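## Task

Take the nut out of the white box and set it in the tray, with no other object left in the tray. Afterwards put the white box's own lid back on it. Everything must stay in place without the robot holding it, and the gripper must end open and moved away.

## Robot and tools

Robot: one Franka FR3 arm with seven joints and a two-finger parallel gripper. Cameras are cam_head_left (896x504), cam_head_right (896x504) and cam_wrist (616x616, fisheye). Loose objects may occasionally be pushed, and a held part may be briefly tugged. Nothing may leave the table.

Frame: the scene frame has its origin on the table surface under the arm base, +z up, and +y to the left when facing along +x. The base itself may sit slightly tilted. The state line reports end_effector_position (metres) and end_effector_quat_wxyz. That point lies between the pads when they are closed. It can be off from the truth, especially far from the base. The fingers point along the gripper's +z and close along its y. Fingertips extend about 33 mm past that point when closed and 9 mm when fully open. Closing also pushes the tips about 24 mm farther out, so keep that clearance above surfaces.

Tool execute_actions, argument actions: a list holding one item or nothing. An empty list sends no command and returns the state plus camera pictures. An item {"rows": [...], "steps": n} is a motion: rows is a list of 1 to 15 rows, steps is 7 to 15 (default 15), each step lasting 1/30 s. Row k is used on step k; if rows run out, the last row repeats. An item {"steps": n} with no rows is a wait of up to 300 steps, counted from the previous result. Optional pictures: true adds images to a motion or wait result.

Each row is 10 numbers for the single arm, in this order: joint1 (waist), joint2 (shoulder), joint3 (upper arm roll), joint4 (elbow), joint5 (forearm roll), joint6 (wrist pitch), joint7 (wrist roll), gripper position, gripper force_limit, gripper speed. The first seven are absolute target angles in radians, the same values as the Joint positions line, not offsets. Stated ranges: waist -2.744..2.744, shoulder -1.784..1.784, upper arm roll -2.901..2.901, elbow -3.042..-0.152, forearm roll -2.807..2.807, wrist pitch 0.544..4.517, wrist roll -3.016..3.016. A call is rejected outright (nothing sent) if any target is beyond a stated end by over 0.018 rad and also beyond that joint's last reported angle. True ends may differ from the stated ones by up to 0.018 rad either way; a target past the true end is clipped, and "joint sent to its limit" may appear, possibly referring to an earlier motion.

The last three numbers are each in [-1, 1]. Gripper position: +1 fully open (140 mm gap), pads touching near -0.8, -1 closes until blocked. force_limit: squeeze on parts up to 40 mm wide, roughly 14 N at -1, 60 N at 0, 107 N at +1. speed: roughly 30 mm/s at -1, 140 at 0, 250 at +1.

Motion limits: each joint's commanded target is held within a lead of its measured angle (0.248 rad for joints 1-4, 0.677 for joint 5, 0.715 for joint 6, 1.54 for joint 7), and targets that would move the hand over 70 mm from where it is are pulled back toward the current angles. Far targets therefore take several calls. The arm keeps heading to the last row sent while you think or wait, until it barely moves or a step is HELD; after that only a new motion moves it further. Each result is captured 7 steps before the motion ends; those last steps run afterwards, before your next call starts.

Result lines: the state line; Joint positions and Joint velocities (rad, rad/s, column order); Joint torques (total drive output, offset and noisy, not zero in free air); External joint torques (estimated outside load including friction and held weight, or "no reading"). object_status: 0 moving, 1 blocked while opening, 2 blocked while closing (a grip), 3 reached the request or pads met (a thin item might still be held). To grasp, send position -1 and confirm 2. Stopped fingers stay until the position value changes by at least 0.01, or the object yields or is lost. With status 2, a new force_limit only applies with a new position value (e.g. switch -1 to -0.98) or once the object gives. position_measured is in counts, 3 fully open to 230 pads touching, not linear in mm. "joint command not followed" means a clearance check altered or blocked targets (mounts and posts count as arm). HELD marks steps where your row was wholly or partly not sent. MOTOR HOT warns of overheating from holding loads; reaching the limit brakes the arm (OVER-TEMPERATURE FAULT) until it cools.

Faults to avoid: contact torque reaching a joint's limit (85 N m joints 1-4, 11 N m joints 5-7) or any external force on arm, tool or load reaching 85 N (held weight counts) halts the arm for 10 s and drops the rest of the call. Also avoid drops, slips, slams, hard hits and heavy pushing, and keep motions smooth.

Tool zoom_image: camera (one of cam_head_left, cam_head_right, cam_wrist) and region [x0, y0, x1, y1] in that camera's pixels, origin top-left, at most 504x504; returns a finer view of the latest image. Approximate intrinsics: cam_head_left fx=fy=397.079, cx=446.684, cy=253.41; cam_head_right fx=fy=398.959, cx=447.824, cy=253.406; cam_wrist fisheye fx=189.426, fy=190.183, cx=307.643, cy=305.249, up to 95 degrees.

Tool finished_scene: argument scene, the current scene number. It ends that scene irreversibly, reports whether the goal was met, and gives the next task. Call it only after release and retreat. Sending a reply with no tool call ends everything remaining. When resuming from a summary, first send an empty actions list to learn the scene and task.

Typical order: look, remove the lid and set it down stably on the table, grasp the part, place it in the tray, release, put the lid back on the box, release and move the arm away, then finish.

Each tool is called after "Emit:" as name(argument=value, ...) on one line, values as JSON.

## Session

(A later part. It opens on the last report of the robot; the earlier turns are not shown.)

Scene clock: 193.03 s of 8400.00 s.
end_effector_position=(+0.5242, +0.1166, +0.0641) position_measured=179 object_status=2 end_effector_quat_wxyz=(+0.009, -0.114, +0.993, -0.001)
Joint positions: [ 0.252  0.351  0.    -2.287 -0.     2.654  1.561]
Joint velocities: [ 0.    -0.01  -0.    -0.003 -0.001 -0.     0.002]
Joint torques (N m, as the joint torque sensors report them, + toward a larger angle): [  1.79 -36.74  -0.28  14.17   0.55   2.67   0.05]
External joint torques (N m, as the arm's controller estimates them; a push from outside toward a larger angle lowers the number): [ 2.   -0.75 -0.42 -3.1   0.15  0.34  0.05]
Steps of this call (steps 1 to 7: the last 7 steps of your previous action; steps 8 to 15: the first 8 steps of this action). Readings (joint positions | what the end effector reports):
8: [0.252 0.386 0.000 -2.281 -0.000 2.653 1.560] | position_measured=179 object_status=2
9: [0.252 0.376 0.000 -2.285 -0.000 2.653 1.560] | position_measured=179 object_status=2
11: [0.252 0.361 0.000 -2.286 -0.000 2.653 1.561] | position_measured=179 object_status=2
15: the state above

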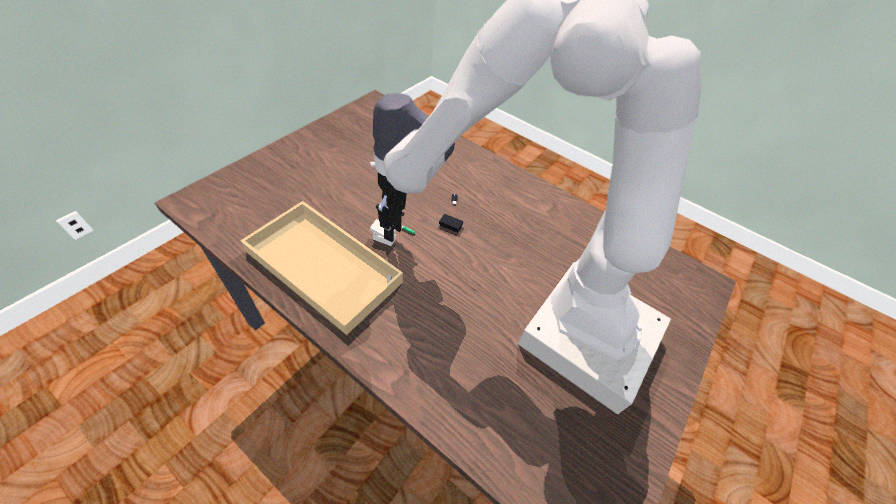

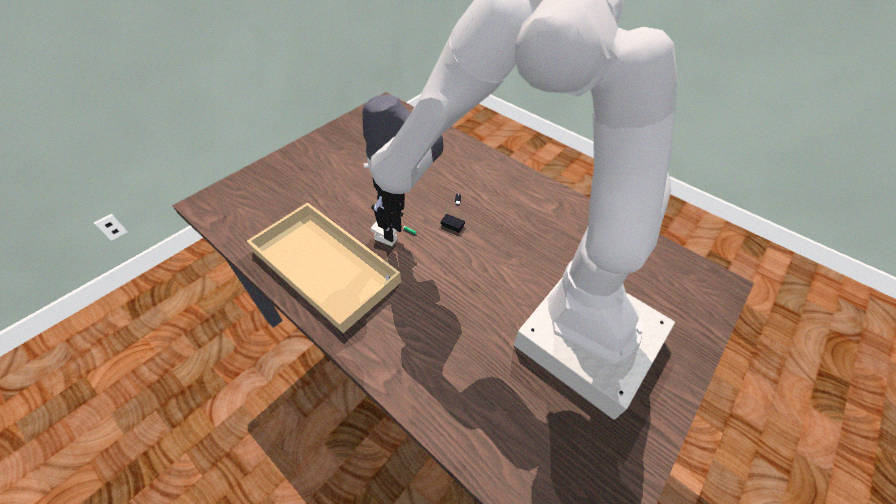

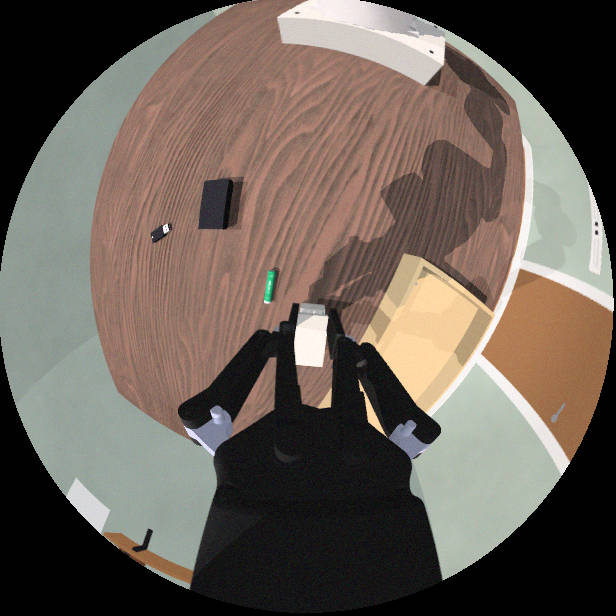

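Emit:
execute_actions(actions=[{"rows":[[0.254,0.36,0,-2.24,0,2.58,1.565,-1,-0.5,0],[0.254,0.36,0,-2.24,0,2.58,1.565,-1,-0.5,0],[0.254,0.36,0,-2.24,0,2.58,1.565,-1,-0.5,0],[0.254,0.36,0,-2.24,0,2.58,1.565,-1,-0.5,0],[0.254,0.39,0,-2.164,0,2.473,1.565,-1,-0.5,0]],"steps":15}])

Emit:
execute_actions(actions=[{"rows":[[0.254,0.395,0,-2.164,0,2.473,1.565,-1,-0.5,0]],"steps":15}])

Emit:
execute_actions(actions=[{"rows":[[0.254,0.395,0,-2.164,0,2.473,1.565,-1,-0.5,0]],"steps":10}], pictures=true)

Emit:
zoom_image(camera="cam_wrist", region=[260,250,380,370])

Emit:
zoom_image(camera="cam_head_right", region=[360,200,440,260])

Scene clock: 194.57 s of 8400.00 s.
end_effector_position=(+0.5404, +0.1203, +0.0745) position_measured=179 object_status=2 end_effector_quat_wxyz=(-0.011, -0.114, +0.993, -0.003)
Joint positions: [ 0.252  0.381  0.    -2.183 -0.     2.542  1.562]
Joint velocities: [ 0.     0.063 -0.001  0.256  0.001 -0.382 -0.001]
Joint torques (N m, as the joint torque sensors report them, + toward a larger angle): [  2.   -36.68  -0.77  17.04   0.56   1.74   0.05]
External joint torques (N m, as the arm's controller estimates them; a push from outside toward a larger angle lowers the number): [ 2.03  0.96 -1.11  0.8   0.16 -0.25  0.05]
Steps of this call (steps 1 to 7: the last 7 steps of your previous action; steps 8 to 15: the robot went on to your last target; steps 16 to 38: nothing new was sent; steps 39 to 46: the first 8 steps of this action). Readings (joint positions | what the end effector reports):
39: [0.252 0.354 0.000 -2.280 -0.000 2.642 1.562] | position_measured=179 object_status=2
40: [0.252 0.357 0.000 -2.267 -0.000 2.631 1.562] | position_measured=179 object_status=2
42: [0.252 0.358 0.000 -2.252 -0.000 2.616 1.562] | position_measured=179 object_status=2
46: the state above

Scene clock: 195.07 s of 8400.00 s.
end_effector_position=(+0.5264, +0.1172, +0.0692) position_measured=179 object_status=2 end_effector_quat_wxyz=(-0.040, -0.114, +0.993, -0.006)
Joint positions: [ 0.252  0.394  0.    -2.166 -0.     2.479  1.562]
Joint velocities: [ 0.001  0.    -0.001 -0.     0.    -0.021  0.001]
Joint torques (N m, as the joint torque sensors report them, + toward a larger angle): [  1.72 -38.    -0.19  19.24   0.64   2.     0.04]
External joint torques (N m, as the arm's controller estimates them; a push from outside toward a larger angle lowers the number): [ 1.84  1.27 -0.45  0.38  0.18 -0.23  0.04]
Steps of this call (steps 1 to 7: the last 7 steps of your previous action; steps 8 to 15: the first 8 steps of this action). Readings (joint positions | what the end effector reports):
8: [0.252 0.389 0.000 -2.166 -0.000 2.489 1.562] | position_measured=179 object_status=2
9: [0.252 0.390 0.000 -2.166 -0.000 2.487 1.562] | position_measured=179 object_status=2
11: [0.252 0.392 0.000 -2.166 -0.000 2.483 1.562] | position_measured=179 object_status=2
15: the state above

Scene clock: 195.40 s of 8400.00 s.
end_effector_position=(+0.5255, +0.1170, +0.0690) position_measured=179 object_status=2 end_effector_quat_wxyz=(-0.041, -0.114, +0.993, -0.006)
Joint positions: [ 0.252  0.394  0.    -2.166 -0.     2.476  1.562]
Joint velocities: [ 0.002 -0.001  0.     0.001 -0.001 -0.003  0.   ]
Joint torques (N m, as the joint torque sensors report them, + toward a larger angle): [  2.18 -37.66   0.19  18.36   0.58   1.99   0.03]
External joint torques (N m, as the arm's controller estimates them; a push from outside toward a larger angle lowers the number): [ 2.14  1.55 -0.23 -0.44  0.13 -0.22  0.03]
Steps of this call (steps 1 to 7: the last 7 steps of your previous action; steps 8 to 10: the first 3 steps of this action). Readings (joint positions | what the end effector reports):
8: [0.252 0.394 0.000 -2.166 -0.000 2.476 1.562] | position_measured=179 object_status=2
9: [0.252 0.394 0.000 -2.166 -0.000 2.476 1.562] | position_measured=179 object_status=2
10: the state above

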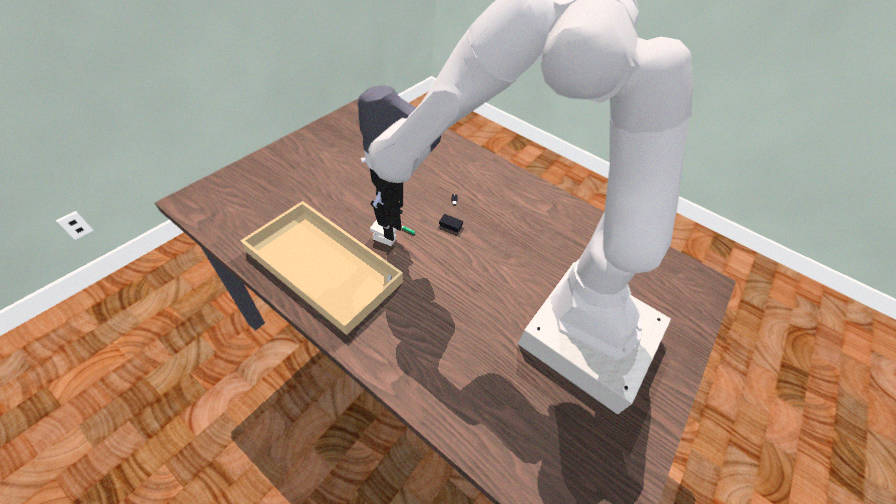

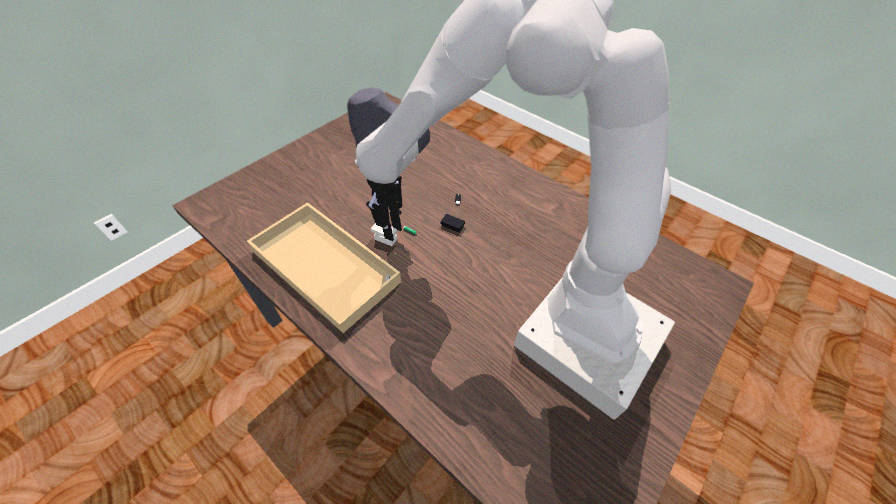

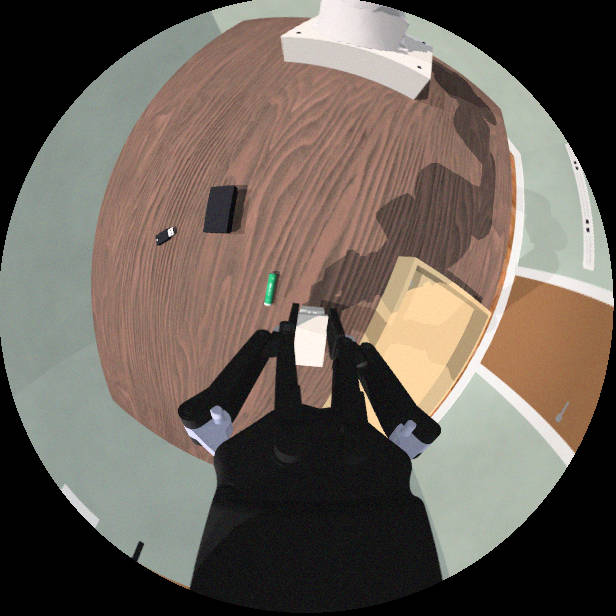

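Region (260, 250, 380, 370) of cam_wrist's 616x616 image, scaled by 4.200, with more detail than that image has.

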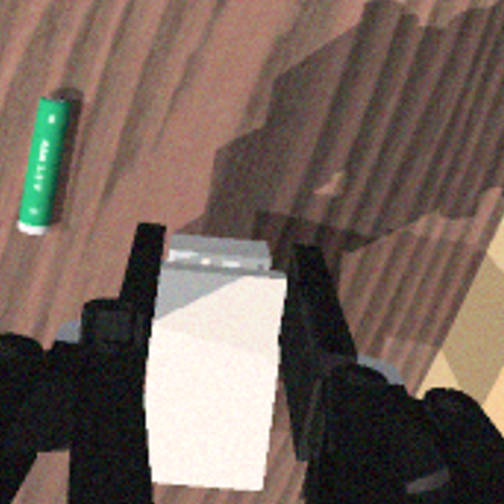

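Region (360, 200, 440, 260) of cam_head_right's 896x504 image, scaled by 6.300, with more detail than that image has; it fills the top 378 rows of this view, and the rest is white.

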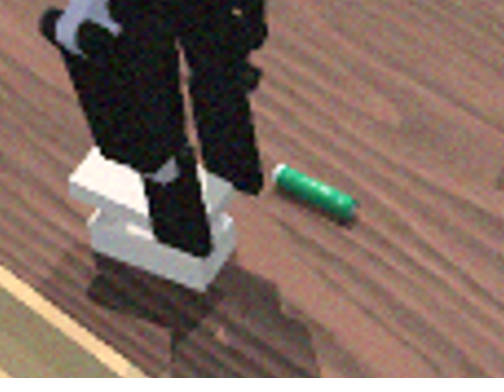

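Emit:
execute_actions(actions=[{"rows":[[0.254,0.40,0,-2.192,0,2.5,1.565,-1,-0.5,0]],"steps":15}])

Emit:
execute_actions(actions=[{"rows":[[0.254,0.40,0,-2.192,0,2.5,1.565,-1,-0.5,0]],"steps":12}], pictures=true)

Emit:
zoom_image(camera="cam_wrist", region=[260,250,380,370])

Emit:
zoom_image(camera="cam_head_right", region=[360,200,440,260])

Scene clock: 198.50 s of 8400.00 s.
end_effector_position=(+0.5145, +0.1145, +0.0587) position_measured=179 object_status=2 end_effector_quat_wxyz=(-0.048, -0.114, +0.992, -0.007)
Joint positions: [ 0.252  0.4    0.    -2.19  -0.     2.492  1.562]
Joint velocities: [-0.001 -0.001  0.001 -0.006  0.     0.028  0.   ]
Joint torques (N m, as the joint torque sensors report them, + toward a larger angle): [  1.74 -38.21   0.01  16.75   0.55   2.61   0.09]
External joint torques (N m, as the arm's controller estimates them; a push from outside toward a larger angle lowers the number): [ 1.84  1.47 -0.27 -2.04  0.11  0.36  0.09]
Steps of this call (steps 1 to 7: the last 7 steps of your previous action; steps 8 to 15: the robot went on to your last target; steps 16 to 85: nothing new was sent; steps 86 to 93: the first 8 steps of this action). Readings (joint positions | what the end effector reports):
86: [0.252 0.393 0.000 -2.170 -0.000 2.480 1.562] | position_measured=179 object_status=2
87: [0.252 0.394 0.000 -2.176 -0.000 2.483 1.562] | position_measured=179 object_status=2
89: [0.252 0.397 0.000 -2.184 -0.000 2.487 1.562] | position_measured=179 object_status=2
93: the state above

Scene clock: 198.90 s of 8400.00 s.
end_effector_position=(+0.5159, +0.1148, +0.0589) position_measured=179 object_status=2 end_effector_quat_wxyz=(-0.046, -0.114, +0.992, -0.006)
Joint positions: [ 0.252  0.4    0.    -2.19  -0.     2.497  1.562]
Joint velocities: [ 0.     0.001  0.001 -0.    -0.001  0.003 -0.001]
Joint torques (N m, as the joint torque sensors report them, + toward a larger angle): [  1.73 -37.65  -0.45  15.17   0.48   2.69   0.05]
External joint torques (N m, as the arm's controller estimates them; a push from outside toward a larger angle lowers the number): [ 1.75  1.19 -0.81 -3.11  0.05  0.51  0.05]
Steps of this call (steps 1 to 7: the last 7 steps of your previous action; steps 8 to 12: the first 5 steps of this action). Readings (joint positions | what the end effector reports):
8: [0.252 0.400 0.000 -2.190 -0.000 2.496 1.562] | position_measured=179 object_status=2
9: [0.252 0.400 0.000 -2.190 -0.000 2.497 1.562] | position_measured=179 object_status=2
11: [0.252 0.400 0.000 -2.190 -0.000 2.497 1.562] | position_measured=179 object_status=2
12: the state above

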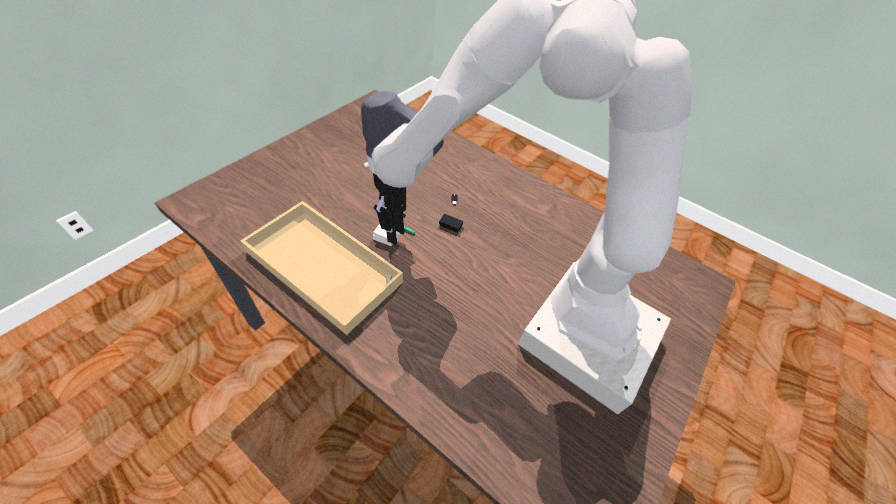

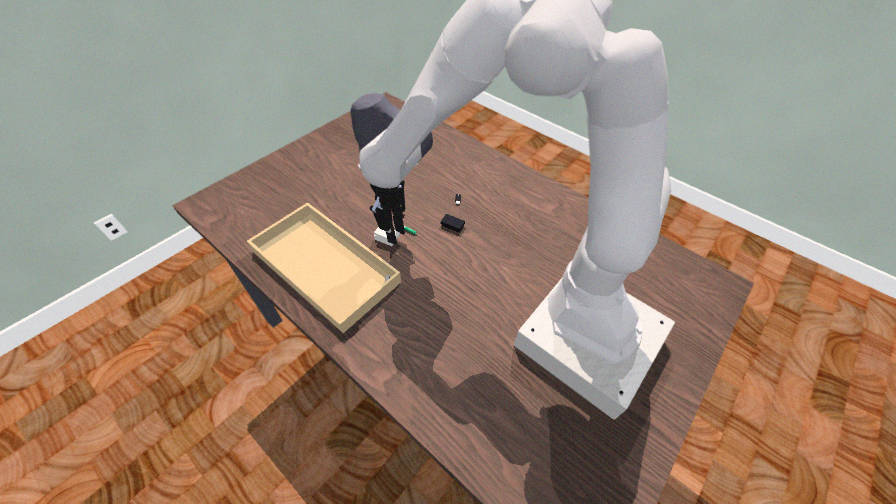

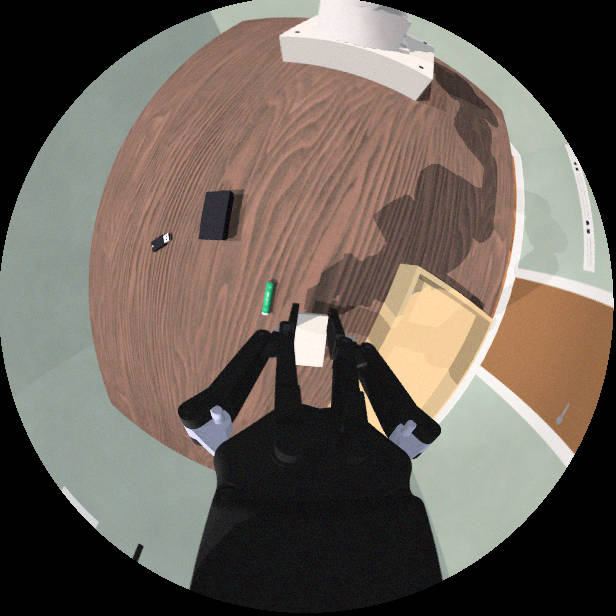

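Region (260, 250, 380, 370) of cam_wrist's 616x616 image, scaled by 4.200, with more detail than that image has.

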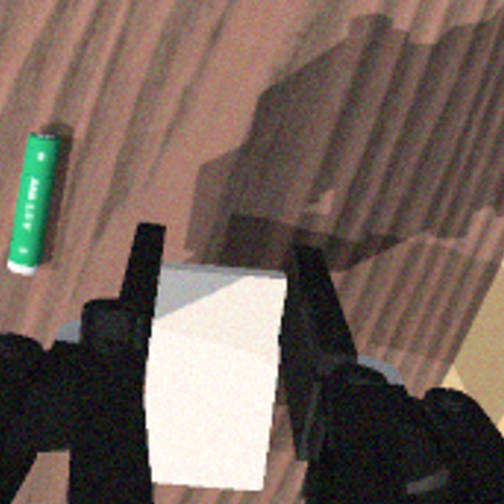

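Region (360, 200, 440, 260) of cam_head_right's 896x504 image, scaled by 6.300, with more detail than that image has; it fills the top 378 rows of this view, and the rest is white.

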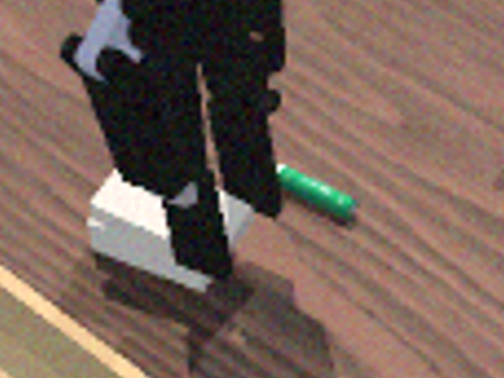

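Emit:
execute_actions(actions=[{"rows":[[0.254,0.402,0,-2.18,0,2.49,1.565,-1,-0.5,0]],"steps":15}])

Emit:
execute_actions(actions=[{"rows":[[0.254,0.42,0,-2.18,0,2.508,1.565,-1,-0.5,0]],"steps":15}])

Emit:
execute_actions(actions=[{"rows":[[0.254,0.435,0,-2.18,0,2.523,1.565,-1,-0.5,0]],"steps":15}], pictures=true)

Emit:
zoom_image(camera="cam_head_right", region=[360,200,440,260])

Scene clock: 199.53 s of 8400.00 s.
end_effector_position=(+0.5192, +0.1156, +0.0608) position_measured=179 object_status=2 end_effector_quat_wxyz=(-0.044, -0.114, +0.993, -0.006)
Joint positions: [ 0.252  0.401  0.    -2.182 -0.     2.494  1.562]
Joint velocities: [ 0.001  0.001 -0.001  0.001 -0.001 -0.007  0.002]
Joint torques (N m, as the joint torque sensors report them, + toward a larger angle): [  1.78 -37.77  -0.36  18.17   0.63   2.17   0.11]
External joint torques (N m, as the arm's controller estimates them; a push from outside toward a larger angle lowers the number): [ 1.89  0.99 -0.62 -0.06  0.2   0.01  0.11]
Steps of this call (steps 1 to 7: the last 7 steps of your previous action; steps 8 to 11: the robot went on to your last target; steps 12 to 19: the first 8 steps of this action). Readings (joint positions | what the end effector reports):
12: [0.252 0.400 0.000 -2.189 -0.000 2.496 1.562] | position_measured=179 object_status=2
13: [0.252 0.401 0.000 -2.187 -0.000 2.496 1.562] | position_measured=179 object_status=2
15: [0.252 0.401 0.000 -2.184 -0.000 2.495 1.562] | position_measured=179 object_status=2
19: the state above

Scene clock: 200.03 s of 8400.00 s.
end_effector_position=(+0.5168, +0.1150, +0.0522) position_measured=179 object_status=2 end_effector_quat_wxyz=(-0.048, -0.114, +0.992, -0.007)
Joint positions: [ 0.252  0.419  0.    -2.18  -0.     2.502  1.562]
Joint velocities: [ 0.     0.003 -0.    -0.001 -0.     0.017  0.001]
Joint torques (N m, as the joint torque sensors report them, + toward a larger angle): [  1.84 -38.48   0.08  17.15   0.49   2.91  -0.03]
External joint torques (N m, as the arm's controller estimates them; a push from outside toward a larger angle lowers the number): [ 2.01  1.21 -0.17 -1.27  0.06  0.7  -0.03]
Steps of this call (steps 1 to 7: the last 7 steps of your previous action; steps 8 to 15: the first 8 steps of this action). Readings (joint positions | what the end effector reports):
8: [0.252 0.403 0.000 -2.181 -0.000 2.495 1.562] | position_measured=179 object_status=2
9: [0.252 0.407 0.000 -2.181 -0.000 2.497 1.562] | position_measured=179 object_status=2
11: [0.252 0.414 0.000 -2.180 -0.000 2.500 1.562] | position_measured=179 object_status=2
15: the state above

Scene clock: 200.53 s of 8400.00 s.
end_effector_position=(+0.5179, +0.1152, +0.0469) position_measured=179 object_status=2 end_effector_quat_wxyz=(-0.046, -0.114, +0.992, -0.006)
Joint positions: [ 0.252  0.431  0.    -2.18  -0.     2.518  1.562]
Joint velocities: [-0.     0.002  0.001 -0.     0.     0.019 -0.001]
Joint torques (N m, as the joint torque sensors report them, + toward a larger angle): [  2.05 -37.12  -0.15  16.34   0.52   2.45   0.16]
External joint torques (N m, as the arm's controller estimates them; a push from outside toward a larger angle lowers the number): [ 2.1   2.09 -0.51 -1.49  0.11  0.3   0.15]
Steps of this call (steps 1 to 7: the last 7 steps of your previous action; steps 8 to 15: the first 8 steps of this action). Readings (joint positions | what the end effector reports):
8: [0.252 0.421 0.000 -2.180 -0.000 2.507 1.562] | position_measured=179 object_status=2
9: [0.252 0.424 0.000 -2.180 -0.000 2.510 1.562] | position_measured=179 object_status=2
11: [0.252 0.429 0.000 -2.180 -0.000 2.514 1.562] | position_measured=179 object_status=2
15: the state above

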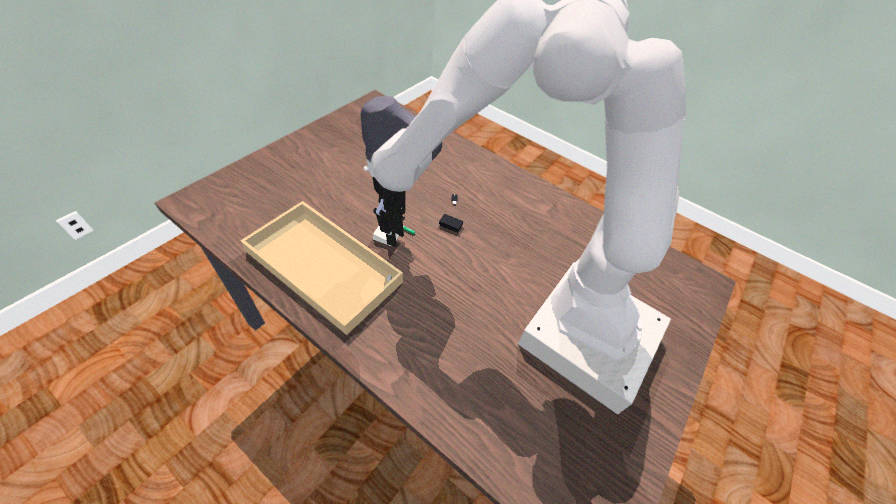

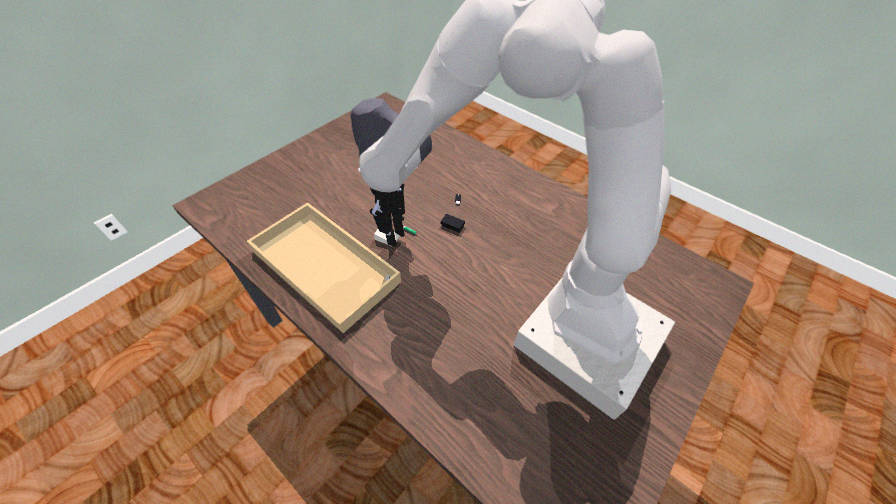

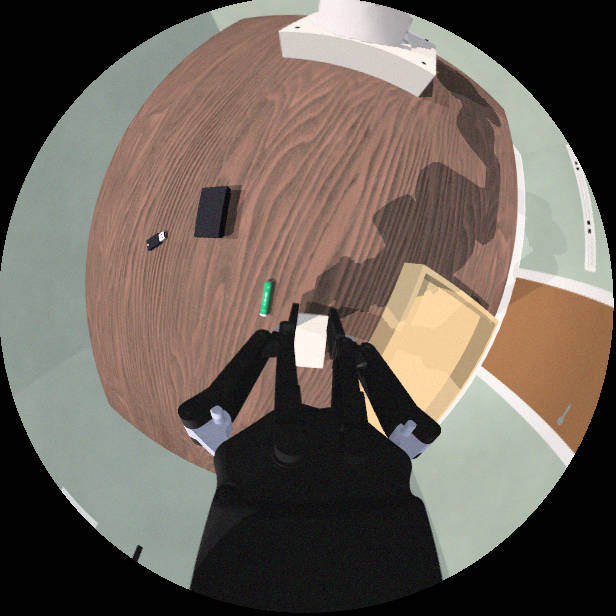

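Region (360, 200, 440, 260) of cam_head_right's 896x504 image, scaled by 6.300, with more detail than that image has; it fills the top 378 rows of this view, and the rest is white.

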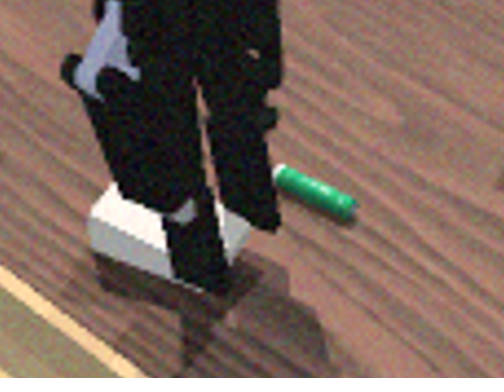

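Went down without resistance. Release and retreat.

Emit:
execute_actions(actions=[{"rows":[[0.254,0.44,0,-2.18,0,2.528,1.565,0,-0.5,0]],"steps":12}])

Emit:
execute_actions(actions=[{"rows":[[0.254,0.25,0,-2.2,0,2.42,1.565,0,-0.5,0]],"steps":12}])

Emit:
execute_actions(actions=[{"rows":[[0.15,0,0,-2.35,0,2.35,1.535,0,-0.5,0]],"steps":15}], pictures=true)

Emit:
zoom_image(camera="cam_head_right", region=[360,200,480,260])

Scene clock: 201.10 s of 8400.00 s.
end_effector_position=(+0.5176, +0.1152, +0.0440) position_measured=151 object_status=0 end_effector_quat_wxyz=(-0.046, -0.114, +0.992, -0.006)
Joint positions: [ 0.252  0.437  0.    -2.18  -0.     2.524  1.562]
Joint velocities: [ 0.     0.028  0.001 -0.    -0.     0.007  0.001]
Joint torques (N m, as the joint torque sensors report them, + toward a larger angle): [  2.58 -39.58  -0.92  16.41   0.58   2.62   0.12]
External joint torques (N m, as the arm's controller estimates them; a push from outside toward a larger angle lowers the number): [ 2.61  0.79 -1.31 -1.86  0.17  0.38  0.12]
Steps of this call (steps 1 to 7: the last 7 steps of your previous action; steps 8 to 12: the robot went on to your last target; steps 13 to 17: the first 5 steps of this action). Readings (joint positions | what the end effector reports):
13: [0.252 0.432 0.000 -2.180 -0.000 2.522 1.562] | position_measured=179 object_status=0
14: [0.252 0.433 0.000 -2.180 -0.000 2.523 1.562] | position_measured=179 object_status=0
16: [0.252 0.436 0.000 -2.180 -0.000 2.524 1.562] | position_measured=159 object_status=0
17: the state above

Scene clock: 201.50 s of 8400.00 s.
end_effector_position=(+0.5372, +0.1197, +0.1157) position_measured=129 object_status=3 end_effector_quat_wxyz=(-0.009, -0.114, +0.993, -0.002)
Joint positions: [ 0.252  0.286  0.    -2.197 -0.     2.464  1.562]
Joint velocities: [-0.001 -0.743 -0.001  0.112 -0.001 -0.188  0.001]
Joint torques (N m, as the joint torque sensors report them, + toward a larger angle): [  1.82 -20.45  -0.87   9.98   0.61   0.57   0.1 ]
External joint torques (N m, as the arm's controller estimates them; a push from outside toward a larger angle lowers the number): [ 2.06 -0.7  -0.88 -0.67  0.17 -0.31  0.1 ]
Steps of this call (steps 1 to 7: the last 7 steps of your previous action; steps 8 to 12: the first 5 steps of this action). Readings (joint positions | what the end effector reports):
8: [0.252 0.424 0.000 -2.189 -0.000 2.512 1.562] | position_measured=129 object_status=0
9: [0.252 0.389 0.000 -2.200 -0.000 2.495 1.562] | position_measured=129 object_status=3
11: [0.252 0.314 0.000 -2.201 -0.000 2.471 1.562] | position_measured=129 object_status=3
12: the state above

Scene clock: 202.00 s of 8400.00 s.
end_effector_position=(+0.5130, +0.0592, +0.2026) position_measured=129 object_status=3 end_effector_quat_wxyz=(+0.018, -0.068, +0.998, -0.001)
Joint positions: [ 0.152  0.004 -0.005 -2.334 -0.     2.374  1.549]
Joint velocities: [-0.064 -0.158  0.001 -0.102  0.001 -0.103 -0.036]
Joint torques (N m, as the joint torque sensors report them, + toward a larger angle): [  3.02 -23.32   2.55  16.38   0.79   1.72  -0.28]
External joint torques (N m, as the arm's controller estimates them; a push from outside toward a larger angle lowers the number): [-0.32 -0.86 -1.06 -1.89  0.29 -0.24 -0.28]
Steps of this call (steps 1 to 7: the last 7 steps of your previous action; steps 8 to 15: the first 8 steps of this action). Readings (joint positions | what the end effector reports):
8: [0.241 0.224 0.006 -2.223 -0.000 2.428 1.560] | position_measured=129 object_status=3
9: [0.225 0.177 0.009 -2.263 -0.000 2.414 1.559] | position_measured=129 object_status=3
11: [0.186 0.081 0.005 -2.311 -0.000 2.393 1.555] | position_measured=129 object_status=3
15: the state above

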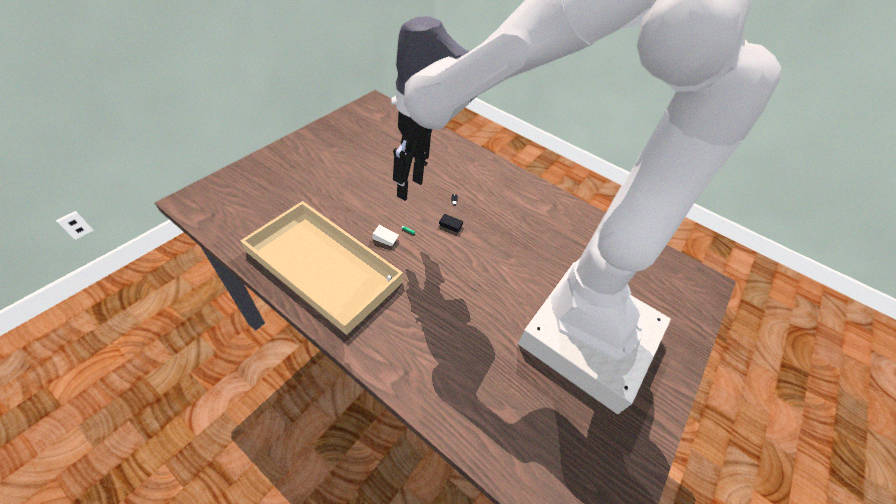

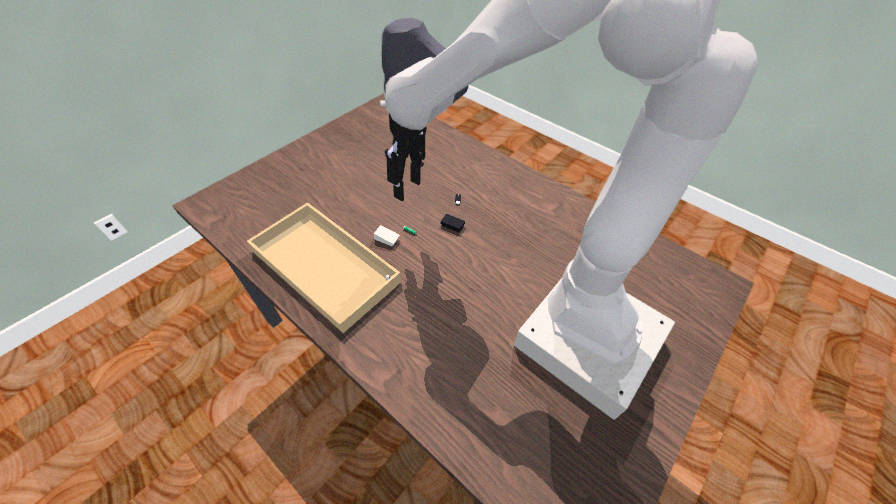

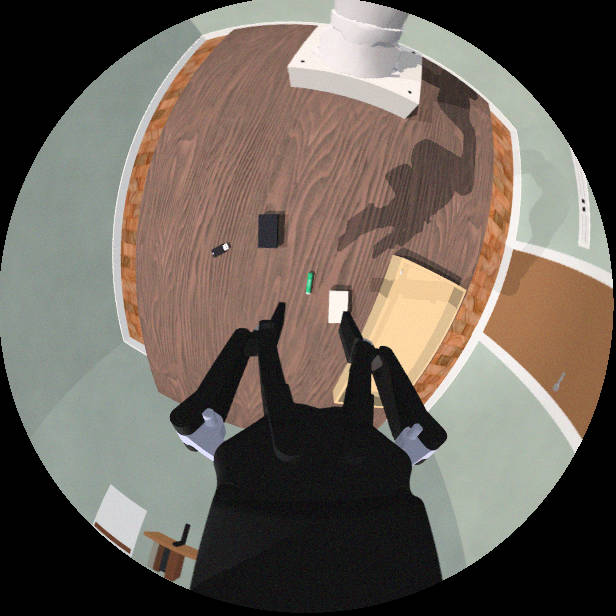

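Region (360, 200, 480, 260) of cam_head_right's 896x504 image, scaled by 4.200, with more detail than that image has.

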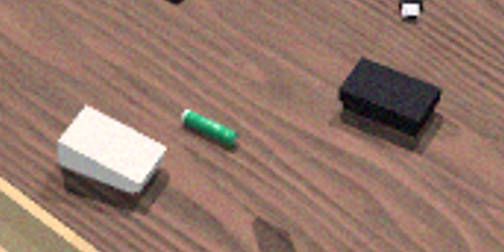

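Emit:
zoom_image(camera="cam_head_left", region=[368,220,404,252])

Emit:
zoom_image(camera="cam_head_left", region=[434,208,470,240])

Region (368, 220, 404, 252) of cam_head_left's 896x504 image, scaled by 14.000, with more detail than that image has.

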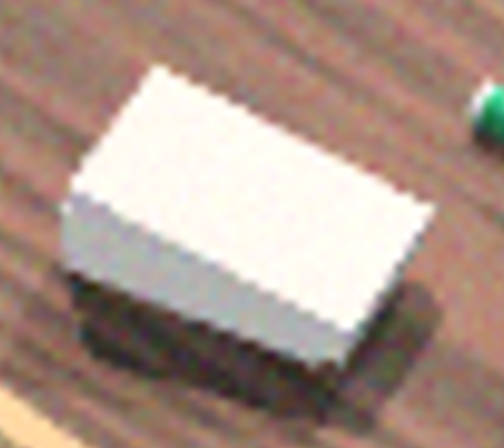

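Region (434, 208, 470, 240) of cam_head_left's 896x504 image, scaled by 14.000, with more detail than that image has.

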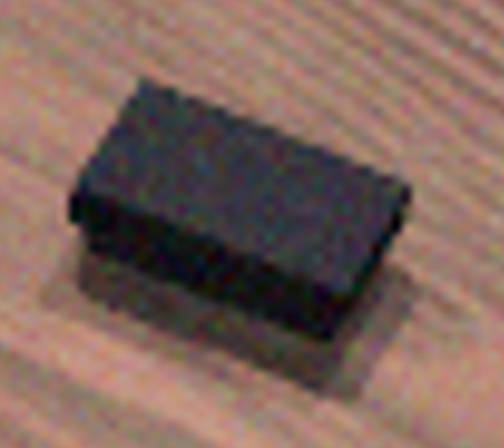

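Emit:
execute_actions(actions=[{"rows":[[0.254,0.15,0,-2.5,0,2.65,1.55,-1,-0.5,0]],"steps":15}])

Emit:
execute_actions(actions=[{"rows":[[0.254,0.262,0,-2.51,0,2.765,1.55,-1,-0.5,0]],"steps":15}])

Emit:
execute_actions(actions=[{"rows":[[0.254,0.29,0,-2.46,0,2.75,1.55,-1,-0.5,0]],"steps":15}], pictures=true)

Emit:
zoom_image(camera="cam_head_left", region=[360,200,430,260])

Scene clock: 203.27 s of 8400.00 s.
end_effector_position=(+0.4362, +0.0967, +0.0871) position_measured=180 object_status=0 end_effector_quat_wxyz=(-0.039, -0.123, +0.992, -0.005)
Joint positions: [ 0.248  0.149  0.003 -2.494 -0.     2.562  1.543]
Joint velocities: [ 0.133  0.204  0.022 -0.204  0.001  0.454  0.016]
Joint torques (N m, as the joint torque sensors report them, + toward a larger angle): [ -1.05 -39.57  -3.53  22.14   0.46   4.07   0.02]
External joint torques (N m, as the arm's controller estimates them; a push from outside toward a larger angle lowers the number): [ 3.15  1.75  0.33 -3.7  -0.21  0.44  0.03]
Steps of this call (steps 1 to 7: the last 7 steps of your previous action; steps 8 to 30: the robot went on to your last target; steps 31 to 38: the first 8 steps of this action). Readings (joint positions | what the end effector reports):
31: [0.159 0.005 -0.006 -2.358 -0.000 2.380 1.539] | position_measured=129 object_status=0
32: [0.173 0.024 -0.007 -2.378 -0.000 2.411 1.539] | position_measured=134 object_status=0
34: [0.205 0.074 -0.006 -2.426 -0.000 2.472 1.540] | position_measured=149 object_status=0
38: the state above

Scene clock: 203.77 s of 8400.00 s.
end_effector_position=(+0.4403, +0.0987, +0.0423) position_measured=232 object_status=3 end_effector_quat_wxyz=(-0.020, -0.122, +0.992, -0.003)
Joint positions: [ 0.252  0.262  0.001 -2.512 -0.     2.732  1.546]
Joint velocities: [ 0.001  0.018  0.    -0.     0.001  0.178  0.003]
Joint torques (N m, as the joint torque sensors report them, + toward a larger angle): [  1.67 -33.49  -1.04  14.92   0.34   2.91   0.19]
External joint torques (N m, as the arm's controller estimates them; a push from outside toward a larger angle lowers the number): [ 1.74  0.37 -1.24 -2.03  0.04  0.44  0.19]
Steps of this call (steps 1 to 7: the last 7 steps of your previous action; steps 8 to 15: the first 8 steps of this action). Readings (joint positions | what the end effector reports):
8: [0.252 0.165 0.001 -2.498 -0.000 2.648 1.545] | position_measured=232 object_status=0
9: [0.252 0.192 0.001 -2.497 -0.000 2.672 1.545] | position_measured=232 object_status=0
11: [0.252 0.236 0.001 -2.505 -0.000 2.700 1.545] | position_measured=232 object_status=0
15: the state above

Scene clock: 204.27 s of 8400.00 s.
end_effector_position=(+0.4686, +0.1050, +0.0470) position_measured=232 object_status=3 end_effector_quat_wxyz=(+0.002, -0.122, +0.993, -0.001)
Joint positions: [ 0.252  0.287  0.001 -2.463 -0.     2.753  1.547]
Joint velocities: [-0.     0.014 -0.001  0.021 -0.001 -0.002  0.002]
Joint torques (N m, as the joint torque sensors report them, + toward a larger angle): [  1.59 -31.82  -1.08  16.29   0.38   2.08   0.15]
External joint torques (N m, as the arm's controller estimates them; a push from outside toward a larger angle lowers the number): [ 1.75  1.21 -1.22  0.67  0.07 -0.29  0.15]
Steps of this call (steps 1 to 7: the last 7 steps of your previous action; steps 8 to 15: the first 8 steps of this action). Readings (joint positions | what the end effector reports):
8: [0.252 0.268 0.001 -2.503 -0.000 2.753 1.546] | position_measured=232 object_status=3
9: [0.252 0.276 0.001 -2.489 -0.000 2.753 1.546] | position_measured=232 object_status=3
11: [0.252 0.283 0.001 -2.472 -0.000 2.753 1.546] | position_measured=232 object_status=3
15: the state above

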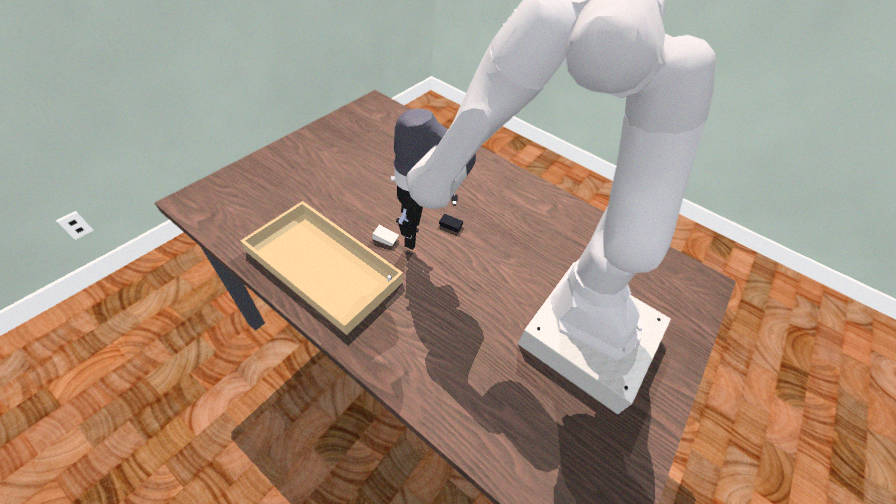

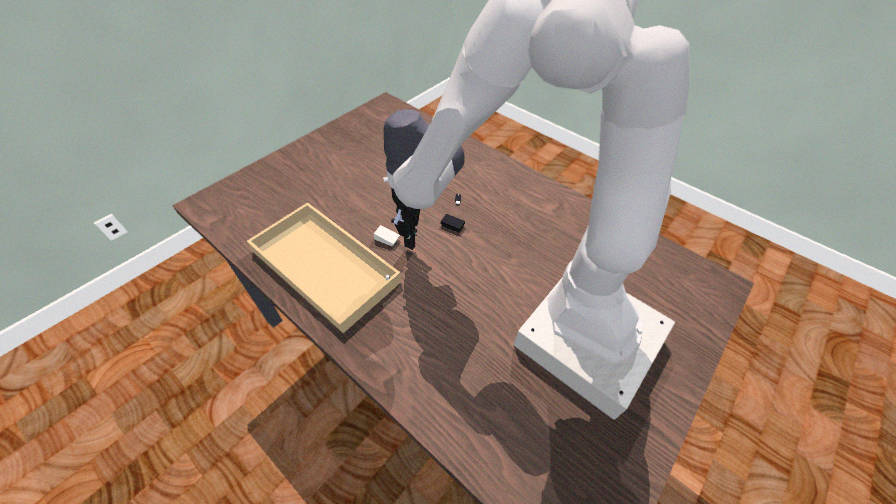

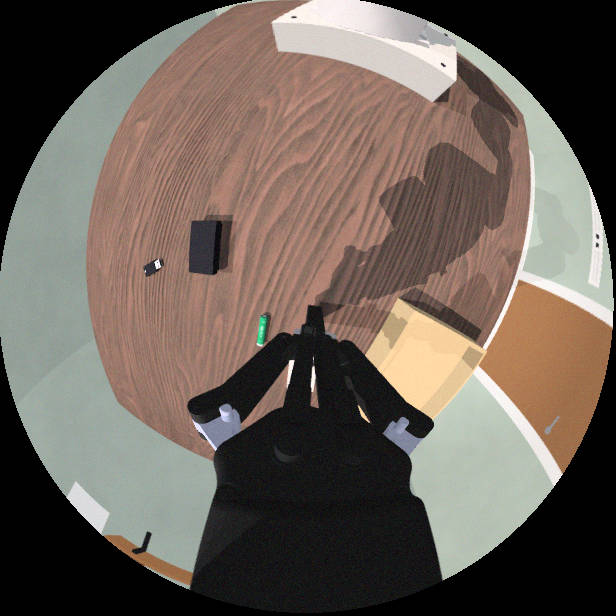

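Region (360, 200, 430, 260) of cam_head_left's 896x504 image, scaled by 7.200, with more detail than that image has; it fills the top 432 rows of this view, and the rest is white.

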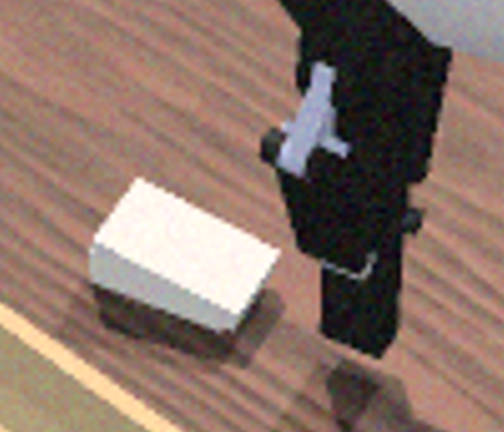

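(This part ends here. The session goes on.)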